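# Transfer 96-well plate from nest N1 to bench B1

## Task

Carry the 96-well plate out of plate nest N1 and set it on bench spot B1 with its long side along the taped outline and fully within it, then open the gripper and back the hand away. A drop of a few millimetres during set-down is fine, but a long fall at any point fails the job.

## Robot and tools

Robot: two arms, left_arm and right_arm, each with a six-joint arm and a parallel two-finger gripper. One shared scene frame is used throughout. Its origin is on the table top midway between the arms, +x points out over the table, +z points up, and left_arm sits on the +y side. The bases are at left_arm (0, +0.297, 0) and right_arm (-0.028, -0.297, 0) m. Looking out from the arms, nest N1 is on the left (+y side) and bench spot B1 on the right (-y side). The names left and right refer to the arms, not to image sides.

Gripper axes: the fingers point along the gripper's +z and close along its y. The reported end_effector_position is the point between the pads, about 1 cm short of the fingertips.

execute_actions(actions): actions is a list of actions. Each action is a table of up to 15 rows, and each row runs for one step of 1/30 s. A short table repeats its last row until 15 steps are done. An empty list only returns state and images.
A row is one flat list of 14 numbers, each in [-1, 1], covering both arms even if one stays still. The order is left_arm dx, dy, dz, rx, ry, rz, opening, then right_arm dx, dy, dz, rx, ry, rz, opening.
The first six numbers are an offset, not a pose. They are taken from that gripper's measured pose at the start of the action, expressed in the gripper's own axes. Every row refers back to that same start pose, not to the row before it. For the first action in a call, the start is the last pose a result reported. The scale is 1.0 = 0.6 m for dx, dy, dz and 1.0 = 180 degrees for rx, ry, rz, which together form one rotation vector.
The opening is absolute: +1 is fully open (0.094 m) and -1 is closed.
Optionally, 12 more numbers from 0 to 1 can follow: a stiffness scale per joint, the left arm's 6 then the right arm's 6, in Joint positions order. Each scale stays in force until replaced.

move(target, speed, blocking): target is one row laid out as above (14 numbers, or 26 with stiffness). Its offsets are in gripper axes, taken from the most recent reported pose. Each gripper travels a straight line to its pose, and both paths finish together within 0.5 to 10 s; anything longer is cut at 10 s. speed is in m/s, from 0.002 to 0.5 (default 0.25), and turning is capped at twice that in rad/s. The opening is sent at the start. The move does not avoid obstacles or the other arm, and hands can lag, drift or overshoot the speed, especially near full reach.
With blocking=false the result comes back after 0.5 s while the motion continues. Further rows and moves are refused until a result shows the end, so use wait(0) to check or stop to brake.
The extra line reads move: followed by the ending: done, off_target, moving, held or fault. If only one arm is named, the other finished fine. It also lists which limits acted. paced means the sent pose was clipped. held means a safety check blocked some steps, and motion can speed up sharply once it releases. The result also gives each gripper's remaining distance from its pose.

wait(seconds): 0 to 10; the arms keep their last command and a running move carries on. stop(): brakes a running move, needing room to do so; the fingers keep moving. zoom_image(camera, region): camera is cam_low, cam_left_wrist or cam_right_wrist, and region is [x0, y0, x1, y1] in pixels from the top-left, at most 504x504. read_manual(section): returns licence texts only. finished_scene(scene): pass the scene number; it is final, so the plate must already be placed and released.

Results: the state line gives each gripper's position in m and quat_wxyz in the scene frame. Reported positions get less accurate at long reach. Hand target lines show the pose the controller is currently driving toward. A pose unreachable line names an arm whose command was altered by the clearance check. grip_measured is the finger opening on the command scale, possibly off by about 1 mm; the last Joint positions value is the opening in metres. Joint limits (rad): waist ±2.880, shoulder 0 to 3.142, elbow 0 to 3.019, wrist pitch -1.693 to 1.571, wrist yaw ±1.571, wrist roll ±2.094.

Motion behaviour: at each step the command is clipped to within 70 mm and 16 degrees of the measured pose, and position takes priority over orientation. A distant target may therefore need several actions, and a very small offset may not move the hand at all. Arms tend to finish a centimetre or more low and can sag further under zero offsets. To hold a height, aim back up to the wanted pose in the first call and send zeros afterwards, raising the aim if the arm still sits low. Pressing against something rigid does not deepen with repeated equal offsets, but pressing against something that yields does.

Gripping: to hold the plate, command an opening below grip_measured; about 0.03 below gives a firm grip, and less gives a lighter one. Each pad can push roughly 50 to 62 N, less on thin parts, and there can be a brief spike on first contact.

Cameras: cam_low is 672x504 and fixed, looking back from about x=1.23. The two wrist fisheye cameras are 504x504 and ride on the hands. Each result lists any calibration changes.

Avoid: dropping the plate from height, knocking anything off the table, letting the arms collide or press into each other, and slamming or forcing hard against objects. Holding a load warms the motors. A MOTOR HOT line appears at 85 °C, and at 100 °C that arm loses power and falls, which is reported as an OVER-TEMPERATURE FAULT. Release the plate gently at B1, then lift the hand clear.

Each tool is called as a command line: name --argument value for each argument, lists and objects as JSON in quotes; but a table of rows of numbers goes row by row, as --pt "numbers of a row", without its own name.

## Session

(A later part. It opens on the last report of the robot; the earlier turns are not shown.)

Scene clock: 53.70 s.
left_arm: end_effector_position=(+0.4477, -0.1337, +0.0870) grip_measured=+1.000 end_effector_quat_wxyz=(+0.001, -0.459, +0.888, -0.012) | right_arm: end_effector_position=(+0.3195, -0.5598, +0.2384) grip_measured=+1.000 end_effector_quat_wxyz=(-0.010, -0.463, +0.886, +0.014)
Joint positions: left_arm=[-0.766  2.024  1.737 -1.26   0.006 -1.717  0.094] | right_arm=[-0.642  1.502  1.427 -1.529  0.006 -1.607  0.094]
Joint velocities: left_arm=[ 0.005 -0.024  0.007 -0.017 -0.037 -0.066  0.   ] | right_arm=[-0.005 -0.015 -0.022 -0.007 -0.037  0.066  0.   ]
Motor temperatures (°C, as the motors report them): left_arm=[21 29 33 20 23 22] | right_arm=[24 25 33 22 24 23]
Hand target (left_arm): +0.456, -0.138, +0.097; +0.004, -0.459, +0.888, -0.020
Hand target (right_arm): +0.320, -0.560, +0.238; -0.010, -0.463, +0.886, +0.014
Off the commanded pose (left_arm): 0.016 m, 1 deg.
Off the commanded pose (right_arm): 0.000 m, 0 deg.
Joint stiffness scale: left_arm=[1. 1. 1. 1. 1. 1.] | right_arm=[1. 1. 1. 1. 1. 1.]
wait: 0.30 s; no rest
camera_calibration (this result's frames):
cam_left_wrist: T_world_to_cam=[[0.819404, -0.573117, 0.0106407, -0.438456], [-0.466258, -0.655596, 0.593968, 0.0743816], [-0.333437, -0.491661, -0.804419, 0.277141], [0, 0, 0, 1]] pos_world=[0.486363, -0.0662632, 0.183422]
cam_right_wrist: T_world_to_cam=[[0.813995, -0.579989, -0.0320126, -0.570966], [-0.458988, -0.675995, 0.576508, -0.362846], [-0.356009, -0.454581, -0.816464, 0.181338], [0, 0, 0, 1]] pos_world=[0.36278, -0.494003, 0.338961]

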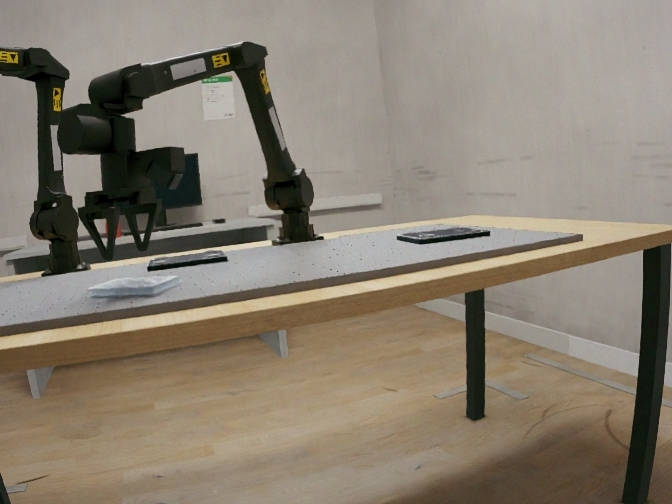

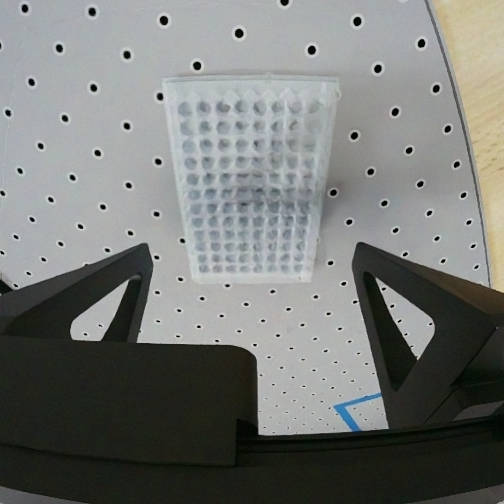

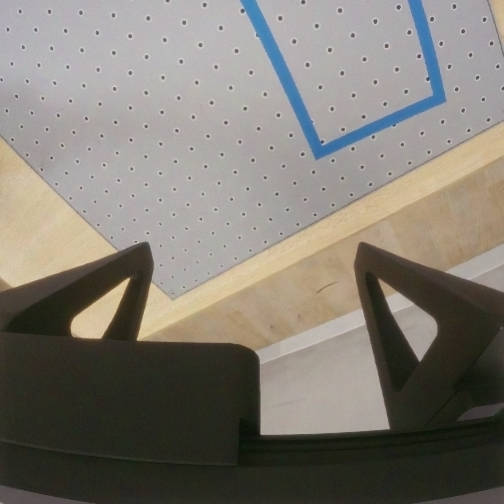

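move --target '[-0.5,0.59,-0.15,0,0,0,1,-0.723,0.222,0.285,0.014,-0.005,-0.008,1]' --speed 0.3

Scene clock: 59.23 s.
left_arm: end_effector_position=(+0.3310, +0.3201, +0.1664) grip_measured=+1.000 end_effector_quat_wxyz=(+0.008, -0.465, +0.885, -0.014) | right_arm: end_effector_position=(+0.4323, -0.1268, +0.0663) grip_measured=+1.000 end_effector_quat_wxyz=(-0.008, -0.483, +0.875, -0.001)
Joint positions: left_arm=[ 0.08   1.222  0.964 -1.287  0.02  -0.886  0.094] | right_arm=[ 0.359  1.753  1.267 -1.101  0.005 -0.652  0.094]
Joint velocities: left_arm=[ 0.005  0.005  0.017  0.007 -0.022  0.007  0.   ] | right_arm=[-0.015 -0.015 -0.017  0.007 -0.051  0.022  0.   ]
Motor temperatures (°C, as the motors report them): left_arm=[21 29 34 20 23 22] | right_arm=[24 25 33 22 24 23]
Hand target (left_arm): +0.326, +0.318, +0.164; -0.002, -0.459, +0.888, -0.011
Hand target (right_arm): +0.452, -0.124, +0.075; +0.011, -0.474, +0.880, -0.006
Off the commanded pose (left_arm): 0.003 m, 1 deg.
Off the commanded pose (right_arm): 0.021 m, 2 deg.
Joint stiffness scale: left_arm=[1. 1. 1. 1. 1. 1.] | right_arm=[1. 1. 1. 1. 1. 1.]
move: off_target (right_arm)
camera_calibration (this result's frames):
cam_left_wrist: T_world_to_cam=[[0.827607, -0.560925, 0.0207319, -0.0919742], [-0.464662, -0.663922, 0.585915, 0.273793], [-0.31489, -0.49454, -0.810107, 0.520908], [0, 0, 0, 1]] pos_world=[0.367368, 0.387796, 0.263479]
cam_right_wrist: T_world_to_cam=[[0.839699, -0.543042, -0.00334831, -0.425443], [-0.438473, -0.681617, 0.585782, 0.0706346], [-0.320386, -0.490412, -0.810462, 0.257465], [0, 0, 0, 1]] pos_world=[0.470703, -0.0566238, 0.165864]

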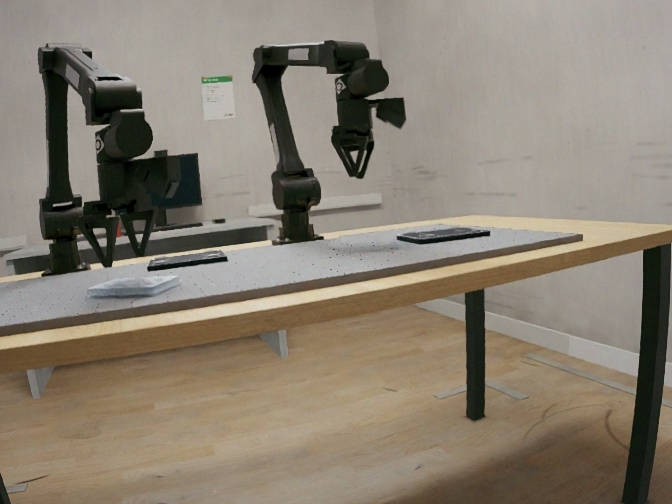

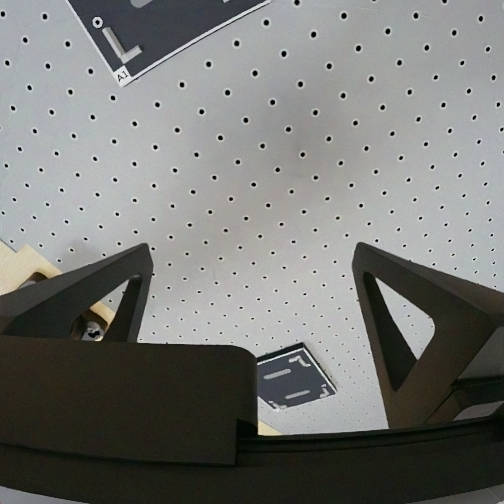

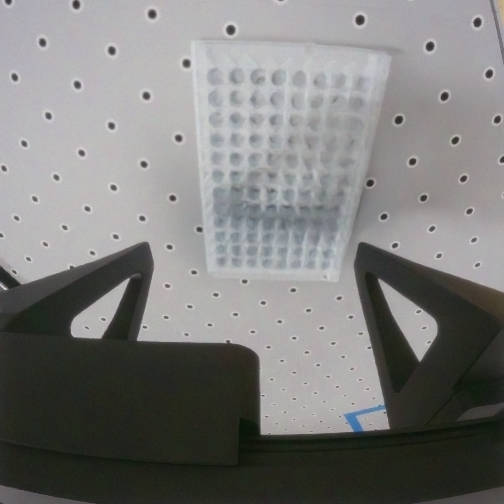

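move --target '[0,0,0,0,0,0,1,-0.038,-0.032,0.025,0.006,-0.009,0.013,1]' --speed 0.08

Scene clock: 61.87 s.
left_arm: end_effector_position=(+0.3310, +0.3201, +0.1664) grip_measured=+1.000 end_effector_quat_wxyz=(+0.008, -0.464, +0.886, -0.014) | right_arm: end_effector_position=(+0.4391, -0.1243, +0.0453) grip_measured=+1.000 end_effector_quat_wxyz=(-0.012, -0.472, +0.882, -0.001)
Joint positions: left_arm=[ 0.08   1.222  0.964 -1.287  0.02  -0.883  0.094] | right_arm=[ 0.359  1.801  1.272 -1.065  0.005 -0.627  0.094]
Joint velocities: left_arm=[-0.005 -0.015 -0.007  0.002  0.022 -0.022  0.   ] | right_arm=[-0.005  0.005  0.007  0.007 -0.051 -0.007  0.   ]
Motor temperatures (°C, as the motors report them): left_arm=[21 29 34 20 23 22] | right_arm=[24 26 33 22 24 23]
Hand target (left_arm): +0.331, +0.320, +0.166; +0.008, -0.465, +0.885, -0.014
Hand target (right_arm): +0.459, -0.118, +0.051; +0.009, -0.465, +0.885, -0.003
Off the commanded pose (left_arm): 0.000 m, 0 deg.
Off the commanded pose (right_arm): 0.023 m, 2 deg.
Joint stiffness scale: left_arm=[1. 1. 1. 1. 1. 1.] | right_arm=[1. 1. 1. 1. 1. 1.]
move: off_target (right_arm)
camera_calibration (this result's frames):
cam_left_wrist: T_world_to_cam=[[0.826106, -0.563133, 0.020731, -0.0907704], [-0.466461, -0.662722, 0.585844, 0.274015], [-0.31617, -0.49364, -0.810158, 0.521052], [0, 0, 0, 1]] pos_world=[0.367544, 0.387692, 0.263486]
cam_right_wrist: T_world_to_cam=[[0.825518, -0.564334, -0.00689733, -0.426107], [-0.452115, -0.668579, 0.590419, 0.0950673], [-0.337805, -0.484283, -0.807067, 0.252088], [0, 0, 0, 1]] pos_world=[0.479897, -0.0548246, 0.144383]

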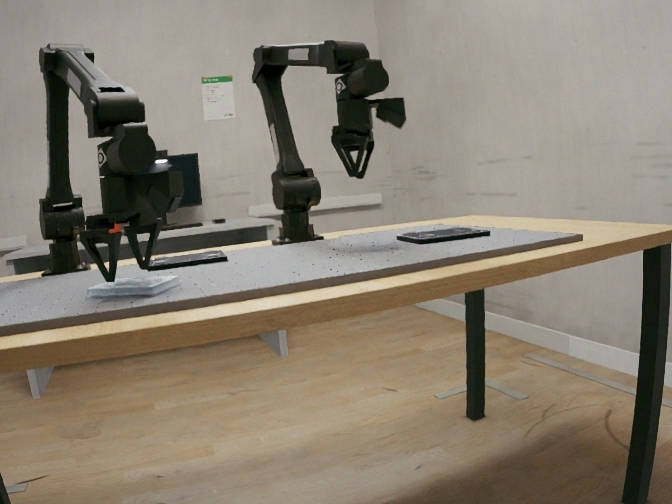

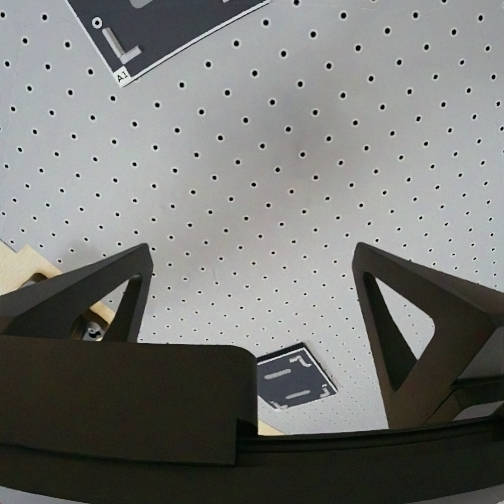

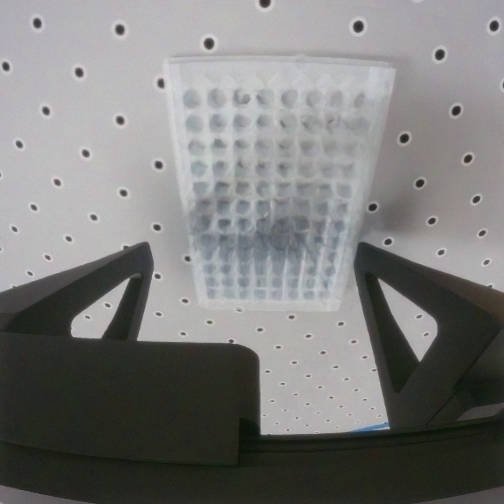

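move --target '[0,0,0,0,0,0,1,-0.045,-0.034,-0.025,0.013,-0.019,0,1]' --speed 0.08

Scene clock: 67.47 s.
left_arm: end_effector_position=(+0.3310, +0.3201, +0.1664) grip_measured=+1.000 end_effector_quat_wxyz=(+0.008, -0.464, +0.886, -0.014) | right_arm: end_effector_position=(+0.4530, -0.1191, +0.0551) grip_measured=+1.000 end_effector_quat_wxyz=(+0.007, -0.471, +0.882, -0.004)
Joint positions: left_arm=[ 0.08   1.222  0.964 -1.287  0.02  -0.883  0.094] | right_arm=[ 0.359  1.801  1.301 -1.057  0.005 -0.626  0.094]
Joint velocities: left_arm=[-0.005 -0.024  0.002 -0.007  0.007  0.007  0.   ] | right_arm=[-0.005 -0.005  0.012 -0.002 -0.051  0.007  0.   ]
Motor temperatures (°C, as the motors report them): left_arm=[21 28 34 20 23 22] | right_arm=[24 26 34 22 24 23]
Hand target (left_arm): +0.331, +0.320, +0.166; +0.008, -0.464, +0.886, -0.014
Hand target (right_arm): +0.471, -0.113, +0.060; +0.024, -0.472, +0.881, -0.005
Off the commanded pose (left_arm): 0.000 m, 0 deg.
Off the commanded pose (right_arm): 0.020 m, 2 deg.
Joint stiffness scale: left_arm=[1. 1. 1. 1. 1. 1.] | right_arm=[1. 1. 1. 1. 1. 1.]
move: off_target (right_arm)
camera_calibration (this result's frames):
cam_left_wrist: T_world_to_cam=[[0.826106, -0.563133, 0.020731, -0.0907704], [-0.466461, -0.662722, 0.585844, 0.274015], [-0.31617, -0.49364, -0.810158, 0.521052], [0, 0, 0, 1]] pos_world=[0.367544, 0.387692, 0.263486]
cam_right_wrist: T_world_to_cam=[[0.82473, -0.565331, 0.0148756, -0.43558], [-0.473341, -0.67566, 0.565182, 0.109186], [-0.309464, -0.473164, -0.824832, 0.256723], [0, 0, 0, 1]] pos_world=[0.490365, -0.0510017, 0.156522]

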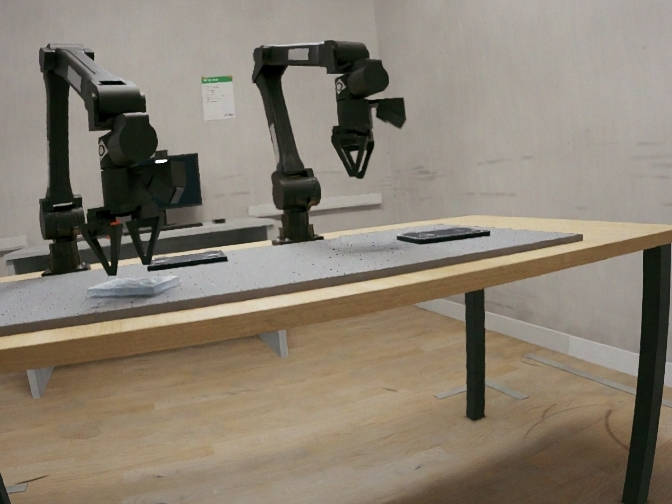

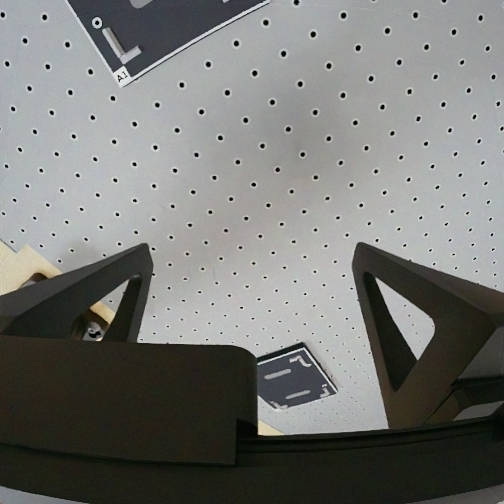

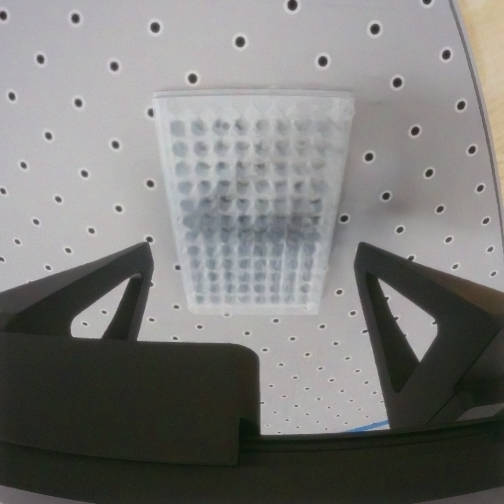

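move --target '[0,0,0,0,0,0,1,0.005,0.002,0.07,-0.002,0.003,0,1]' --speed 0.05

Scene clock: 71.47 s.
left_arm: end_effector_position=(+0.3310, +0.3201, +0.1664) grip_measured=+1.000 end_effector_quat_wxyz=(+0.008, -0.464, +0.886, -0.014) | right_arm: end_effector_position=(+0.4529, -0.1191, +0.0271) grip_measured=+1.000 end_effector_quat_wxyz=(+0.009, -0.471, +0.882, -0.004)
Joint positions: left_arm=[ 0.08   1.222  0.964 -1.287  0.02  -0.883  0.094] | right_arm=[ 0.359  1.835  1.267 -0.984  0.005 -0.626  0.094]
Joint velocities: left_arm=[-0.005 -0.015 -0.007 -0.007 -0.051 -0.022  0.   ] | right_arm=[-0.015 -0.024 -0.007  0.002 -0.007  0.022  0.   ]
Motor temperatures (°C, as the motors report them): left_arm=[21 27 34 20 23 22] | right_arm=[24 26 34 22 24 23]
Hand target (left_arm): +0.331, +0.320, +0.166; +0.008, -0.464, +0.886, -0.014
Hand target (right_arm): +0.450, -0.121, +0.013; +0.001, -0.471, +0.882, -0.003
Off the commanded pose (left_arm): 0.000 m, 0 deg.
Off the commanded pose (right_arm): 0.014 m, 1 deg.
Joint stiffness scale: left_arm=[1. 1. 1. 1. 1. 1.] | right_arm=[1. 1. 1. 1. 1. 1.]
move: off_target (right_arm)
camera_calibration (this result's frames):
cam_left_wrist: T_world_to_cam=[[0.826106, -0.563133, 0.020731, -0.0907704], [-0.466461, -0.662722, 0.585844, 0.274015], [-0.31617, -0.49364, -0.810158, 0.521052], [0, 0, 0, 1]] pos_world=[0.367544, 0.387692, 0.263486]
cam_right_wrist: T_world_to_cam=[[0.824661, -0.565357, 0.0175109, -0.435106], [-0.47576, -0.67656, 0.562067, 0.125968], [-0.305921, -0.471845, -0.826907, 0.232155], [0, 0, 0, 1]] pos_world=[0.489767, -0.0512243, 0.128787]

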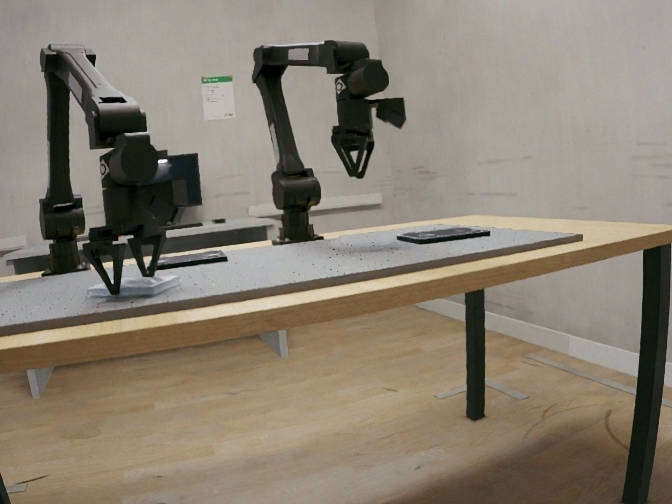

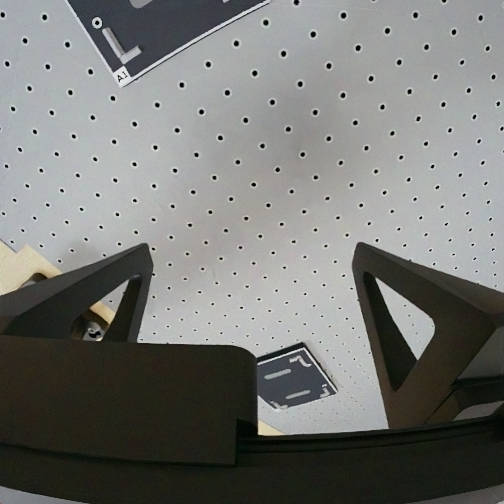

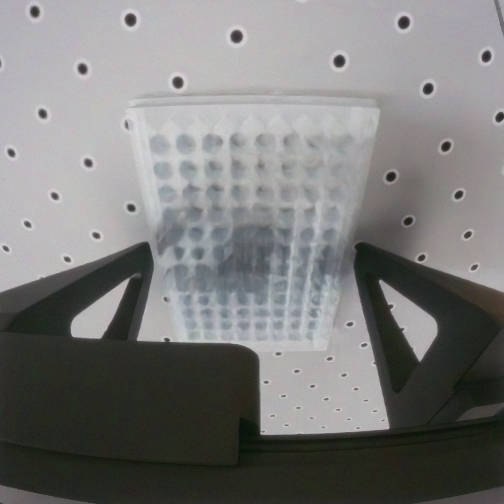

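This matches the grip depth that worked earlier. Closing and lifting.

execute_actions --actions '[[[0,0,0,0,0,0,1,0,0,0,0,0,0,0.9],[0,0,0,0,0,0,1,0,0,0,0,0,0,0.87],[0,0,0,0,0,0,1,0,0,0,0,0,0,0.84],[0,0,0,0,0,0,1,0,0,0,0,0,0,0.81],[0,0,0,0,0,0,1,0,0,0,0,0,0,0.78],[0,0,0,0,0,0,1,0,0,0,0,0,0,0.76],[0,0,0,0,0,0,1,0,0,0,0,0,0,0.74],[0,0,0,0,0,0,1,0,0,0,0,0,0,0.72],[0,0,0,0,0,0,1,0,0,0,0,0,0,0.68]]]'

move --target '[0,0,0,0,0,0,1,-0.012,-0.01,-0.075,0.004,-0.006,0,0.68]' --speed 0.07

Scene clock: 78.27 s.
left_arm: end_effector_position=(+0.3310, +0.3201, +0.1664) grip_measured=+1.000 end_effector_quat_wxyz=(+0.008, -0.464, +0.886, -0.014) | right_arm: end_effector_position=(+0.4529, -0.1191, +0.0271) grip_measured=+0.717 end_effector_quat_wxyz=(+0.009, -0.471, +0.882, -0.004)
Joint positions: left_arm=[ 0.08   1.222  0.964 -1.287  0.02  -0.883  0.094] | right_arm=[ 0.359  1.835  1.267 -0.984  0.005 -0.626  0.081]
Joint velocities: left_arm=[-0.005 -0.005  0.042 -0.007 -0.037  0.007  0.   ] | right_arm=[ 0.005 -0.015 -0.007 -0.012  0.037 -0.037  0.   ]
Motor temperatures (°C, as the motors report them): left_arm=[21 27 34 20 23 22] | right_arm=[24 26 33 22 24 23]
Hand target (left_arm): +0.331, +0.320, +0.166; +0.008, -0.464, +0.886, -0.014
Hand target (right_arm): +0.453, -0.119, +0.027; +0.009, -0.471, +0.882, -0.004
Off the commanded pose (left_arm): 0.000 m, 0 deg.
Off the commanded pose (right_arm): 0.000 m, 0 deg.
Joint stiffness scale: left_arm=[1. 1. 1. 1. 1. 1.] | right_arm=[1. 1. 1. 1. 1. 1.]
camera_calibration (this result's frames):
cam_left_wrist: T_world_to_cam=[[0.826106, -0.563133, 0.020731, -0.0907704], [-0.466461, -0.662722, 0.585844, 0.274015], [-0.31617, -0.49364, -0.810158, 0.521052], [0, 0, 0, 1]] pos_world=[0.367544, 0.387692, 0.263486]
cam_right_wrist: T_world_to_cam=[[0.824661, -0.565357, 0.0175109, -0.435106], [-0.47576, -0.67656, 0.562067, 0.125968], [-0.305921, -0.471845, -0.826907, 0.232155], [0, 0, 0, 1]] pos_world=[0.489767, -0.0512243, 0.128787]

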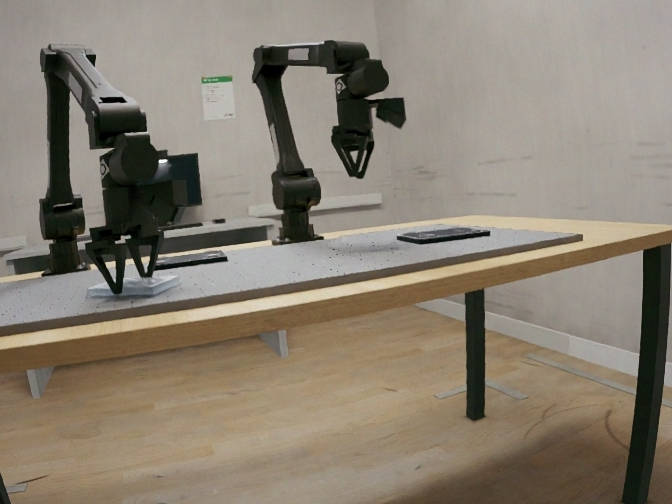

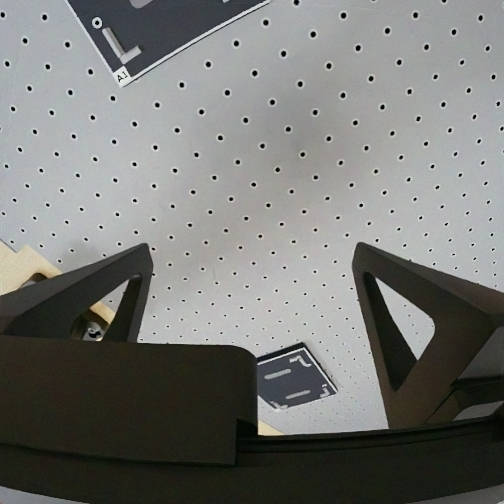

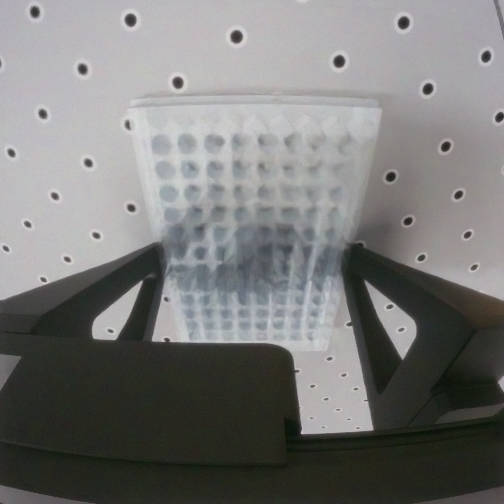

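Scene clock: 79.30 s.
left_arm: end_effector_position=(+0.3310, +0.3201, +0.1664) grip_measured=+1.000 end_effector_quat_wxyz=(+0.008, -0.464, +0.886, -0.014) | right_arm: end_effector_position=(+0.4467, -0.1214, +0.0556) grip_measured=+0.717 end_effector_quat_wxyz=(+0.004, -0.471, +0.882, -0.003)
Joint positions: left_arm=[ 0.08   1.222  0.964 -1.287  0.02  -0.883  0.094] | right_arm=[ 0.359  1.787  1.283 -1.057  0.005 -0.626  0.081]
Joint velocities: left_arm=[-0.005  0.005 -0.007  0.002  0.037  0.007  0.   ] | right_arm=[-0.005 -0.005  0.002  0.007 -0.007  0.007 -0.001]
Motor temperatures (°C, as the motors report them): left_arm=[21 27 34 20 23 22] | right_arm=[24 27 33 22 24 23]
Hand target (left_arm): +0.331, +0.320, +0.166; +0.008, -0.464, +0.886, -0.014
Hand target (right_arm): +0.461, -0.117, +0.072; +0.021, -0.471, +0.882, -0.005
Off the commanded pose (left_arm): 0.000 m, 0 deg.
Off the commanded pose (right_arm): 0.023 m, 2 deg.
Joint stiffness scale: left_arm=[1. 1. 1. 1. 1. 1.] | right_arm=[1. 1. 1. 1. 1. 1.]
move: off_target (right_arm)
camera_calibration (this result's frames):
cam_left_wrist: T_world_to_cam=[[0.826106, -0.563133, 0.020731, -0.0907704], [-0.466461, -0.662722, 0.585844, 0.274015], [-0.31617, -0.49364, -0.810158, 0.521052], [0, 0, 0, 1]] pos_world=[0.367544, 0.387692, 0.263486]
cam_right_wrist: T_world_to_cam=[[0.824793, -0.565307, 0.0120203, -0.431544], [-0.470707, -0.67468, 0.568544, 0.103071], [-0.313292, -0.474589, -0.822565, 0.25542], [0, 0, 0, 1]] pos_world=[0.484472, -0.0531951, 0.156686]

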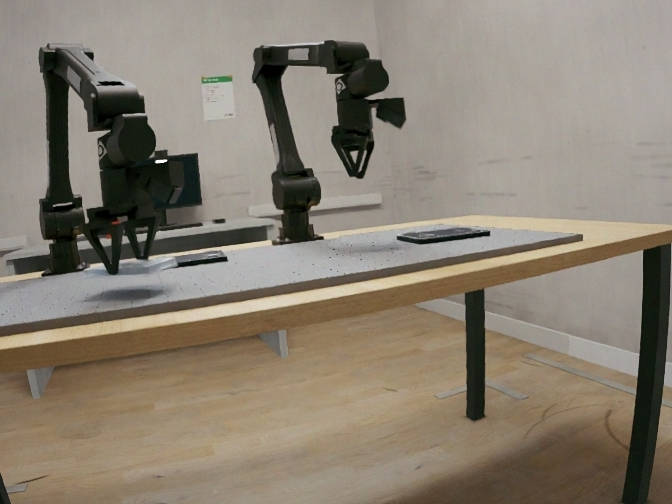

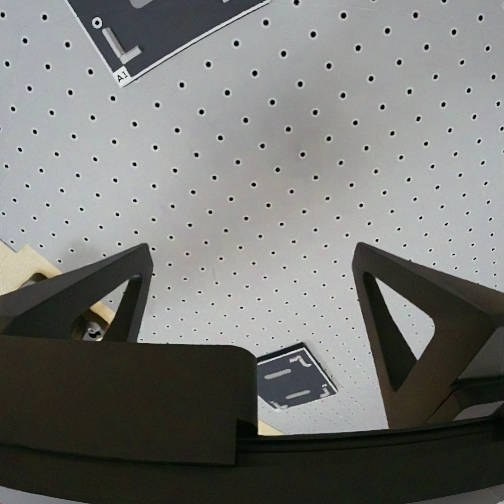

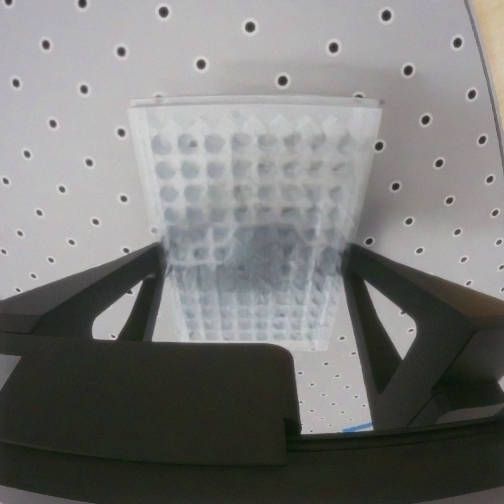

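move --target '[0,0,0,0,0,0,1,0.556,-0.4,-0.025,0.007,-0.003,-0.16,0.68]'

Scene clock: 84.80 s.
left_arm: end_effector_position=(+0.3310, +0.3201, +0.1664) grip_measured=+1.000 end_effector_quat_wxyz=(+0.008, -0.464, +0.886, -0.014) | right_arm: end_effector_position=(+0.4463, -0.5294, +0.0627) grip_measured=+0.717 end_effector_quat_wxyz=(+0.008, -0.668, +0.744, -0.005)
Joint positions: left_arm=[ 0.08   1.222  0.964 -1.287  0.02  -0.883  0.094] | right_arm=[-0.456  1.826  1.362 -1.091 -0.012 -1.921  0.081]
Joint velocities: left_arm=[ 0.005 -0.005 -0.017  0.002  0.066  0.007  0.   ] | right_arm=[-0.005 -0.015  0.002 -0.012  0.037 -0.051  0.001]
Motor temperatures (°C, as the motors report them): left_arm=[21 26 34 20 23 22] | right_arm=[24 27 34 22 24 23]
Hand target (left_arm): +0.331, +0.320, +0.166; +0.008, -0.464, +0.886, -0.014
Hand target (right_arm): +0.460, -0.531, +0.066; +0.011, -0.676, +0.737, -0.008
Off the commanded pose (left_arm): 0.000 m, 0 deg.
Off the commanded pose (right_arm): 0.017 m, 2 deg.
Joint stiffness scale: left_arm=[1. 1. 1. 1. 1. 1.] | right_arm=[1. 1. 1. 1. 1. 1.]
move: off_target (right_arm)
camera_calibration (this result's frames):
cam_left_wrist: T_world_to_cam=[[0.826106, -0.563133, 0.020731, -0.0907704], [-0.466461, -0.662722, 0.585844, 0.274015], [-0.31617, -0.49364, -0.810158, 0.521052], [0, 0, 0, 1]] pos_world=[0.367544, 0.387692, 0.263486]
cam_right_wrist: T_world_to_cam=[[0.992536, -0.120178, 0.020711, -0.501682], [-0.110618, -0.815748, 0.567732, -0.4117], [-0.0513337, -0.565785, -0.822953, -0.0976185], [0, 0, 0, 1]] pos_world=[0.447385, -0.451365, 0.16379]

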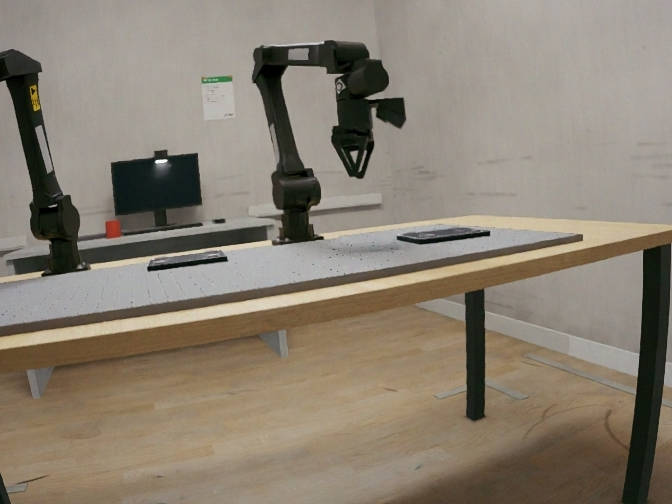

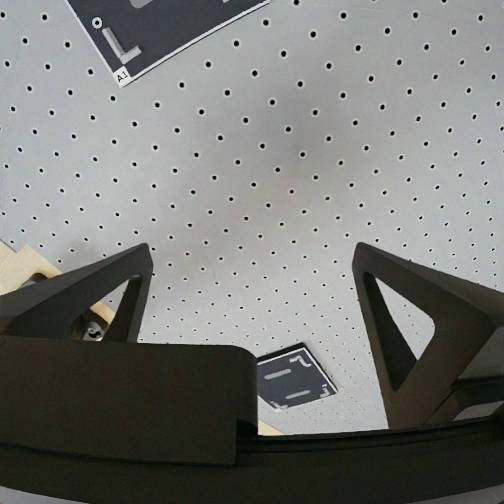

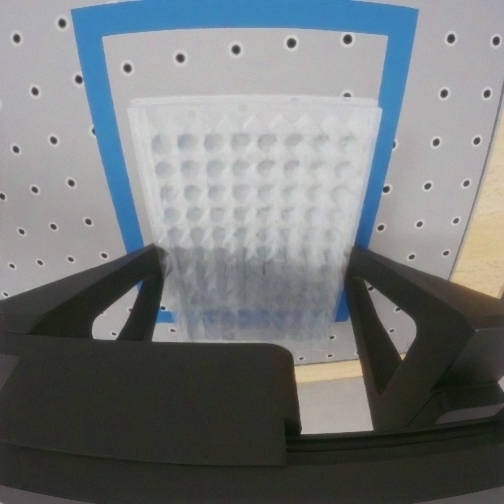

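move --target '[0,0,0,0,0,0,1,-0.023,0.004,0.082,-0.004,-0.003,0,0.68]' --speed 0.04

Scene clock: 92.67 s.
left_arm: end_effector_position=(+0.3310, +0.3201, +0.1664) grip_measured=+1.000 end_effector_quat_wxyz=(+0.008, -0.464, +0.886, -0.014) | right_arm: end_effector_position=(+0.4465, -0.5208, +0.0286) grip_measured=+0.717 end_effector_quat_wxyz=(+0.009, -0.669, +0.743, -0.006)
Joint positions: left_arm=[ 0.08   1.222  0.964 -1.287  0.02  -0.883  0.094] | right_arm=[-0.442  1.86   1.31  -1.002 -0.012 -1.909  0.081]
Joint velocities: left_arm=[-0.015  0.005  0.012 -0.017  0.007 -0.066  0.   ] | right_arm=[-0.005 -0.015 -0.002 -0.007  0.007  0.022  0.   ]
Motor temperatures (°C, as the motors report them): left_arm=[21 26 34 20 23 22] | right_arm=[24 27 35 22 24 23]
Hand target (left_arm): +0.331, +0.320, +0.166; +0.008, -0.464, +0.886, -0.014
Hand target (right_arm): +0.446, -0.515, +0.014; +0.008, -0.668, +0.744, +0.003
Off the commanded pose (left_arm): 0.000 m, 0 deg.
Off the commanded pose (right_arm): 0.016 m, 1 deg.
Joint stiffness scale: left_arm=[1. 1. 1. 1. 1. 1.] | right_arm=[1. 1. 1. 1. 1. 1.]
move: off_target (right_arm)
camera_calibration (this result's frames):
cam_left_wrist: T_world_to_cam=[[0.826106, -0.563133, 0.020731, -0.0907704], [-0.466461, -0.662722, 0.585844, 0.274015], [-0.31617, -0.49364, -0.810158, 0.521052], [0, 0, 0, 1]] pos_world=[0.367544, 0.387692, 0.263486]
cam_right_wrist: T_world_to_cam=[[0.992788, -0.117503, 0.0237743, -0.498992], [-0.110152, -0.815816, 0.567724, -0.385596], [-0.0473135, -0.566248, -0.822876, -0.122908], [0, 0, 0, 1]] pos_world=[0.447104, -0.442805, 0.129638]

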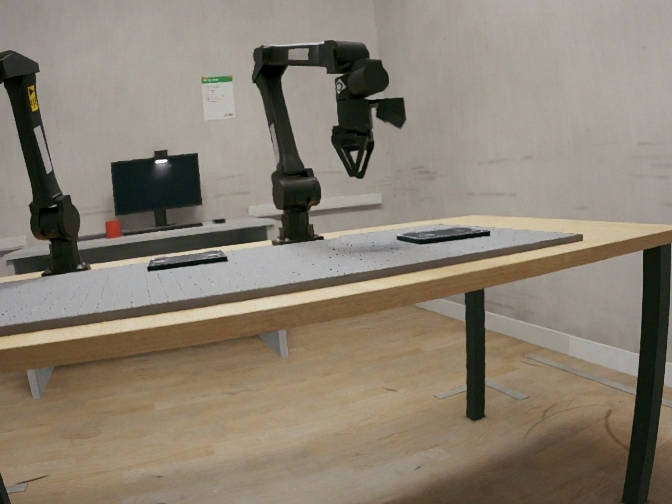

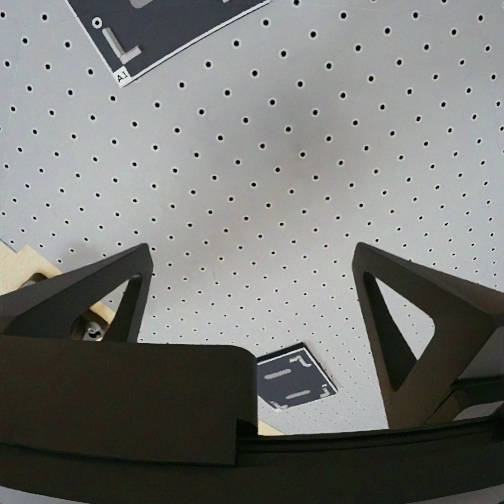

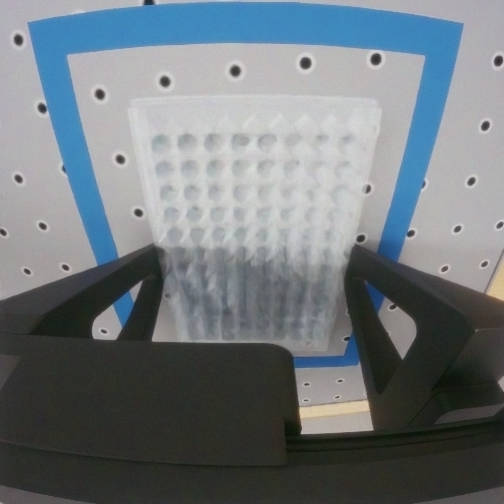

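execute_actions --actions '[[[0,0,0,0,0,0,1,0,0,0,0,0,0,0.74],[0,0,0,0,0,0,1,0,0,0,0,0,0,0.8],[0,0,0,0,0,0,1,0,0,0,0,0,0,0.9],[0,0,0,0,0,0,1,0,0,0,0,0,0,1]]]'

move --target '[0,0,0,0,0,0,1,0.02,-0.09,-0.3,0.08,0.025,0,1]' --speed 0.15

Scene clock: 97.40 s.
left_arm: end_effector_position=(+0.3310, +0.3201, +0.1664) grip_measured=+1.000 end_effector_quat_wxyz=(+0.008, -0.464, +0.886, -0.014) | right_arm: end_effector_position=(+0.4465, -0.5208, +0.0286) grip_measured=+0.999 end_effector_quat_wxyz=(+0.009, -0.669, +0.744, -0.006)
Joint positions: left_arm=[ 0.08   1.222  0.964 -1.287  0.02  -0.883  0.094] | right_arm=[-0.442  1.86   1.31  -1.002 -0.012 -1.908  0.094]
Joint velocities: left_arm=[-0.005 -0.015 -0.002 -0.002 -0.037 -0.037  0.   ] | right_arm=[-0.024 -0.005 -0.027 -0.007  0.022 -0.051 -0.   ]
Motor temperatures (°C, as the motors report them): left_arm=[21 26 34 20 23 22] | right_arm=[24 27 34 22 24 23]
Hand target (left_arm): +0.331, +0.320, +0.166; +0.008, -0.464, +0.886, -0.014
Hand target (right_arm): +0.447, -0.521, +0.029; +0.009, -0.669, +0.743, -0.006
Off the commanded pose (left_arm): 0.000 m, 0 deg.
Off the commanded pose (right_arm): 0.000 m, 0 deg.
Joint stiffness scale: left_arm=[1. 1. 1. 1. 1. 1.] | right_arm=[1. 1. 1. 1. 1. 1.]
camera_calibration (this result's frames):
cam_left_wrist: T_world_to_cam=[[0.826106, -0.563133, 0.020731, -0.0907704], [-0.466461, -0.662722, 0.585844, 0.274015], [-0.31617, -0.49364, -0.810158, 0.521052], [0, 0, 0, 1]] pos_world=[0.367544, 0.387692, 0.263486]
cam_right_wrist: T_world_to_cam=[[0.992743, -0.117881, 0.0237721, -0.499169], [-0.110463, -0.815779, 0.567717, -0.385438], [-0.0475305, -0.566223, -0.82288, -0.122798], [0, 0, 0, 1]] pos_world=[0.447134, -0.442806, 0.129638]

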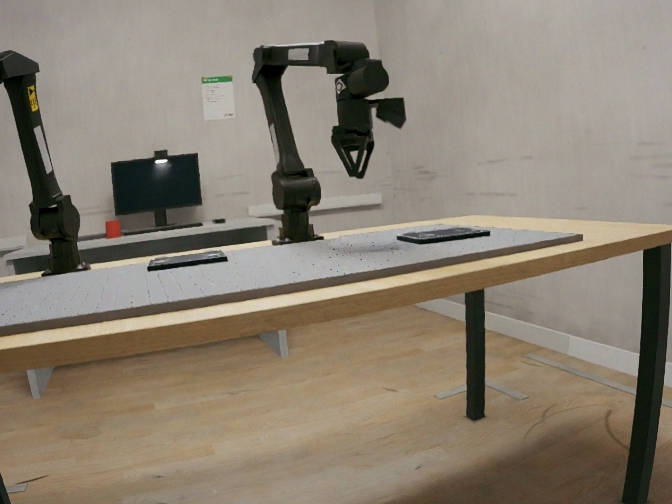

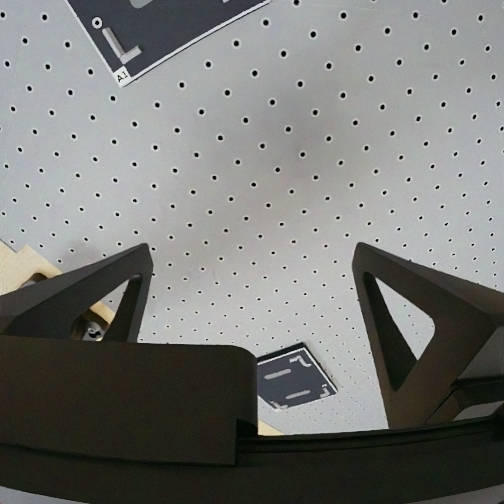

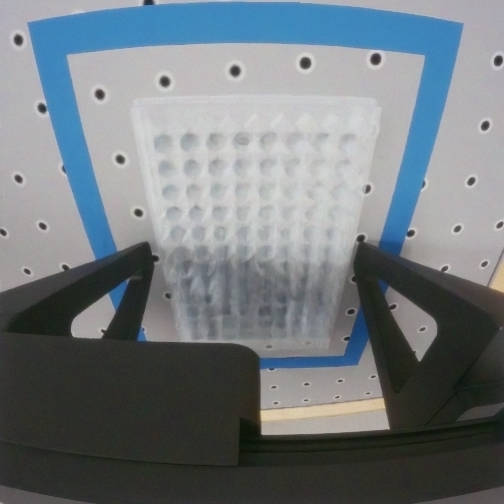

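Scene clock: 99.07 s.
left_arm: end_effector_position=(+0.3310, +0.3201, +0.1664) grip_measured=+1.000 end_effector_quat_wxyz=(+0.008, -0.464, +0.886, -0.014) | right_arm: end_effector_position=(+0.4853, -0.5383, +0.1937) grip_measured=+0.999 end_effector_quat_wxyz=(+0.058, -0.664, +0.737, -0.116)
Joint positions: left_arm=[ 0.08   1.222  0.964 -1.287  0.02  -0.883  0.094] | right_arm=[-0.442  1.675  1.495 -1.131 -0.018 -1.908  0.094]
Joint velocities: left_arm=[-0.015 -0.005 -0.017 -0.002  0.022 -0.007  0.   ] | right_arm=[ 0.005 -0.005  0.002 -0.012 -0.11  -0.022  0.   ]
Motor temperatures (°C, as the motors report them): left_arm=[21 26 34 20 23 22] | right_arm=[24 27 34 22 24 23]
Hand target (left_arm): +0.331, +0.320, +0.166; +0.008, -0.464, +0.886, -0.014
Hand target (right_arm): +0.495, -0.541, +0.209; +0.064, -0.660, +0.738, -0.126
Off the commanded pose (left_arm): 0.000 m, 0 deg.
Off the commanded pose (right_arm): 0.019 m, 1 deg.
Joint stiffness scale: left_arm=[1. 1. 1. 1. 1. 1.] | right_arm=[1. 1. 1. 1. 1. 1.]
move: off_target (right_arm)
camera_calibration (this result's frames):
cam_left_wrist: T_world_to_cam=[[0.826106, -0.563133, 0.020731, -0.0907704], [-0.466461, -0.662722, 0.585844, 0.274015], [-0.31617, -0.49364, -0.810158, 0.521052], [0, 0, 0, 1]] pos_world=[0.367544, 0.387692, 0.263486]
cam_right_wrist: T_world_to_cam=[[0.962641, -0.103604, 0.250177, -0.565248], [-0.239313, -0.757804, 0.607011, -0.403038], [0.126697, -0.644204, -0.754287, -0.134715], [0, 0, 0, 1]] pos_world=[0.464747, -0.45077, 0.284447]

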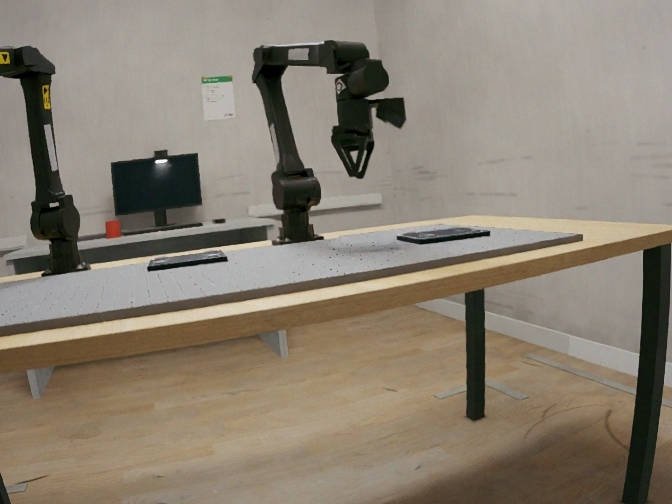

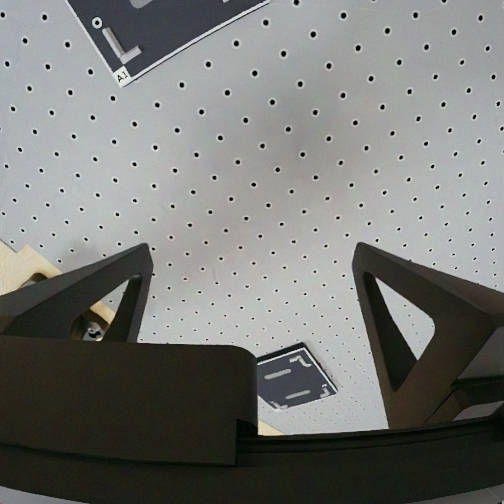

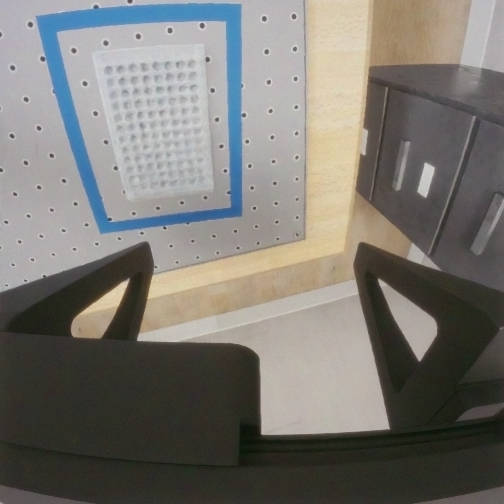

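finished_scene --scene 2

The scene is finished: the task was done.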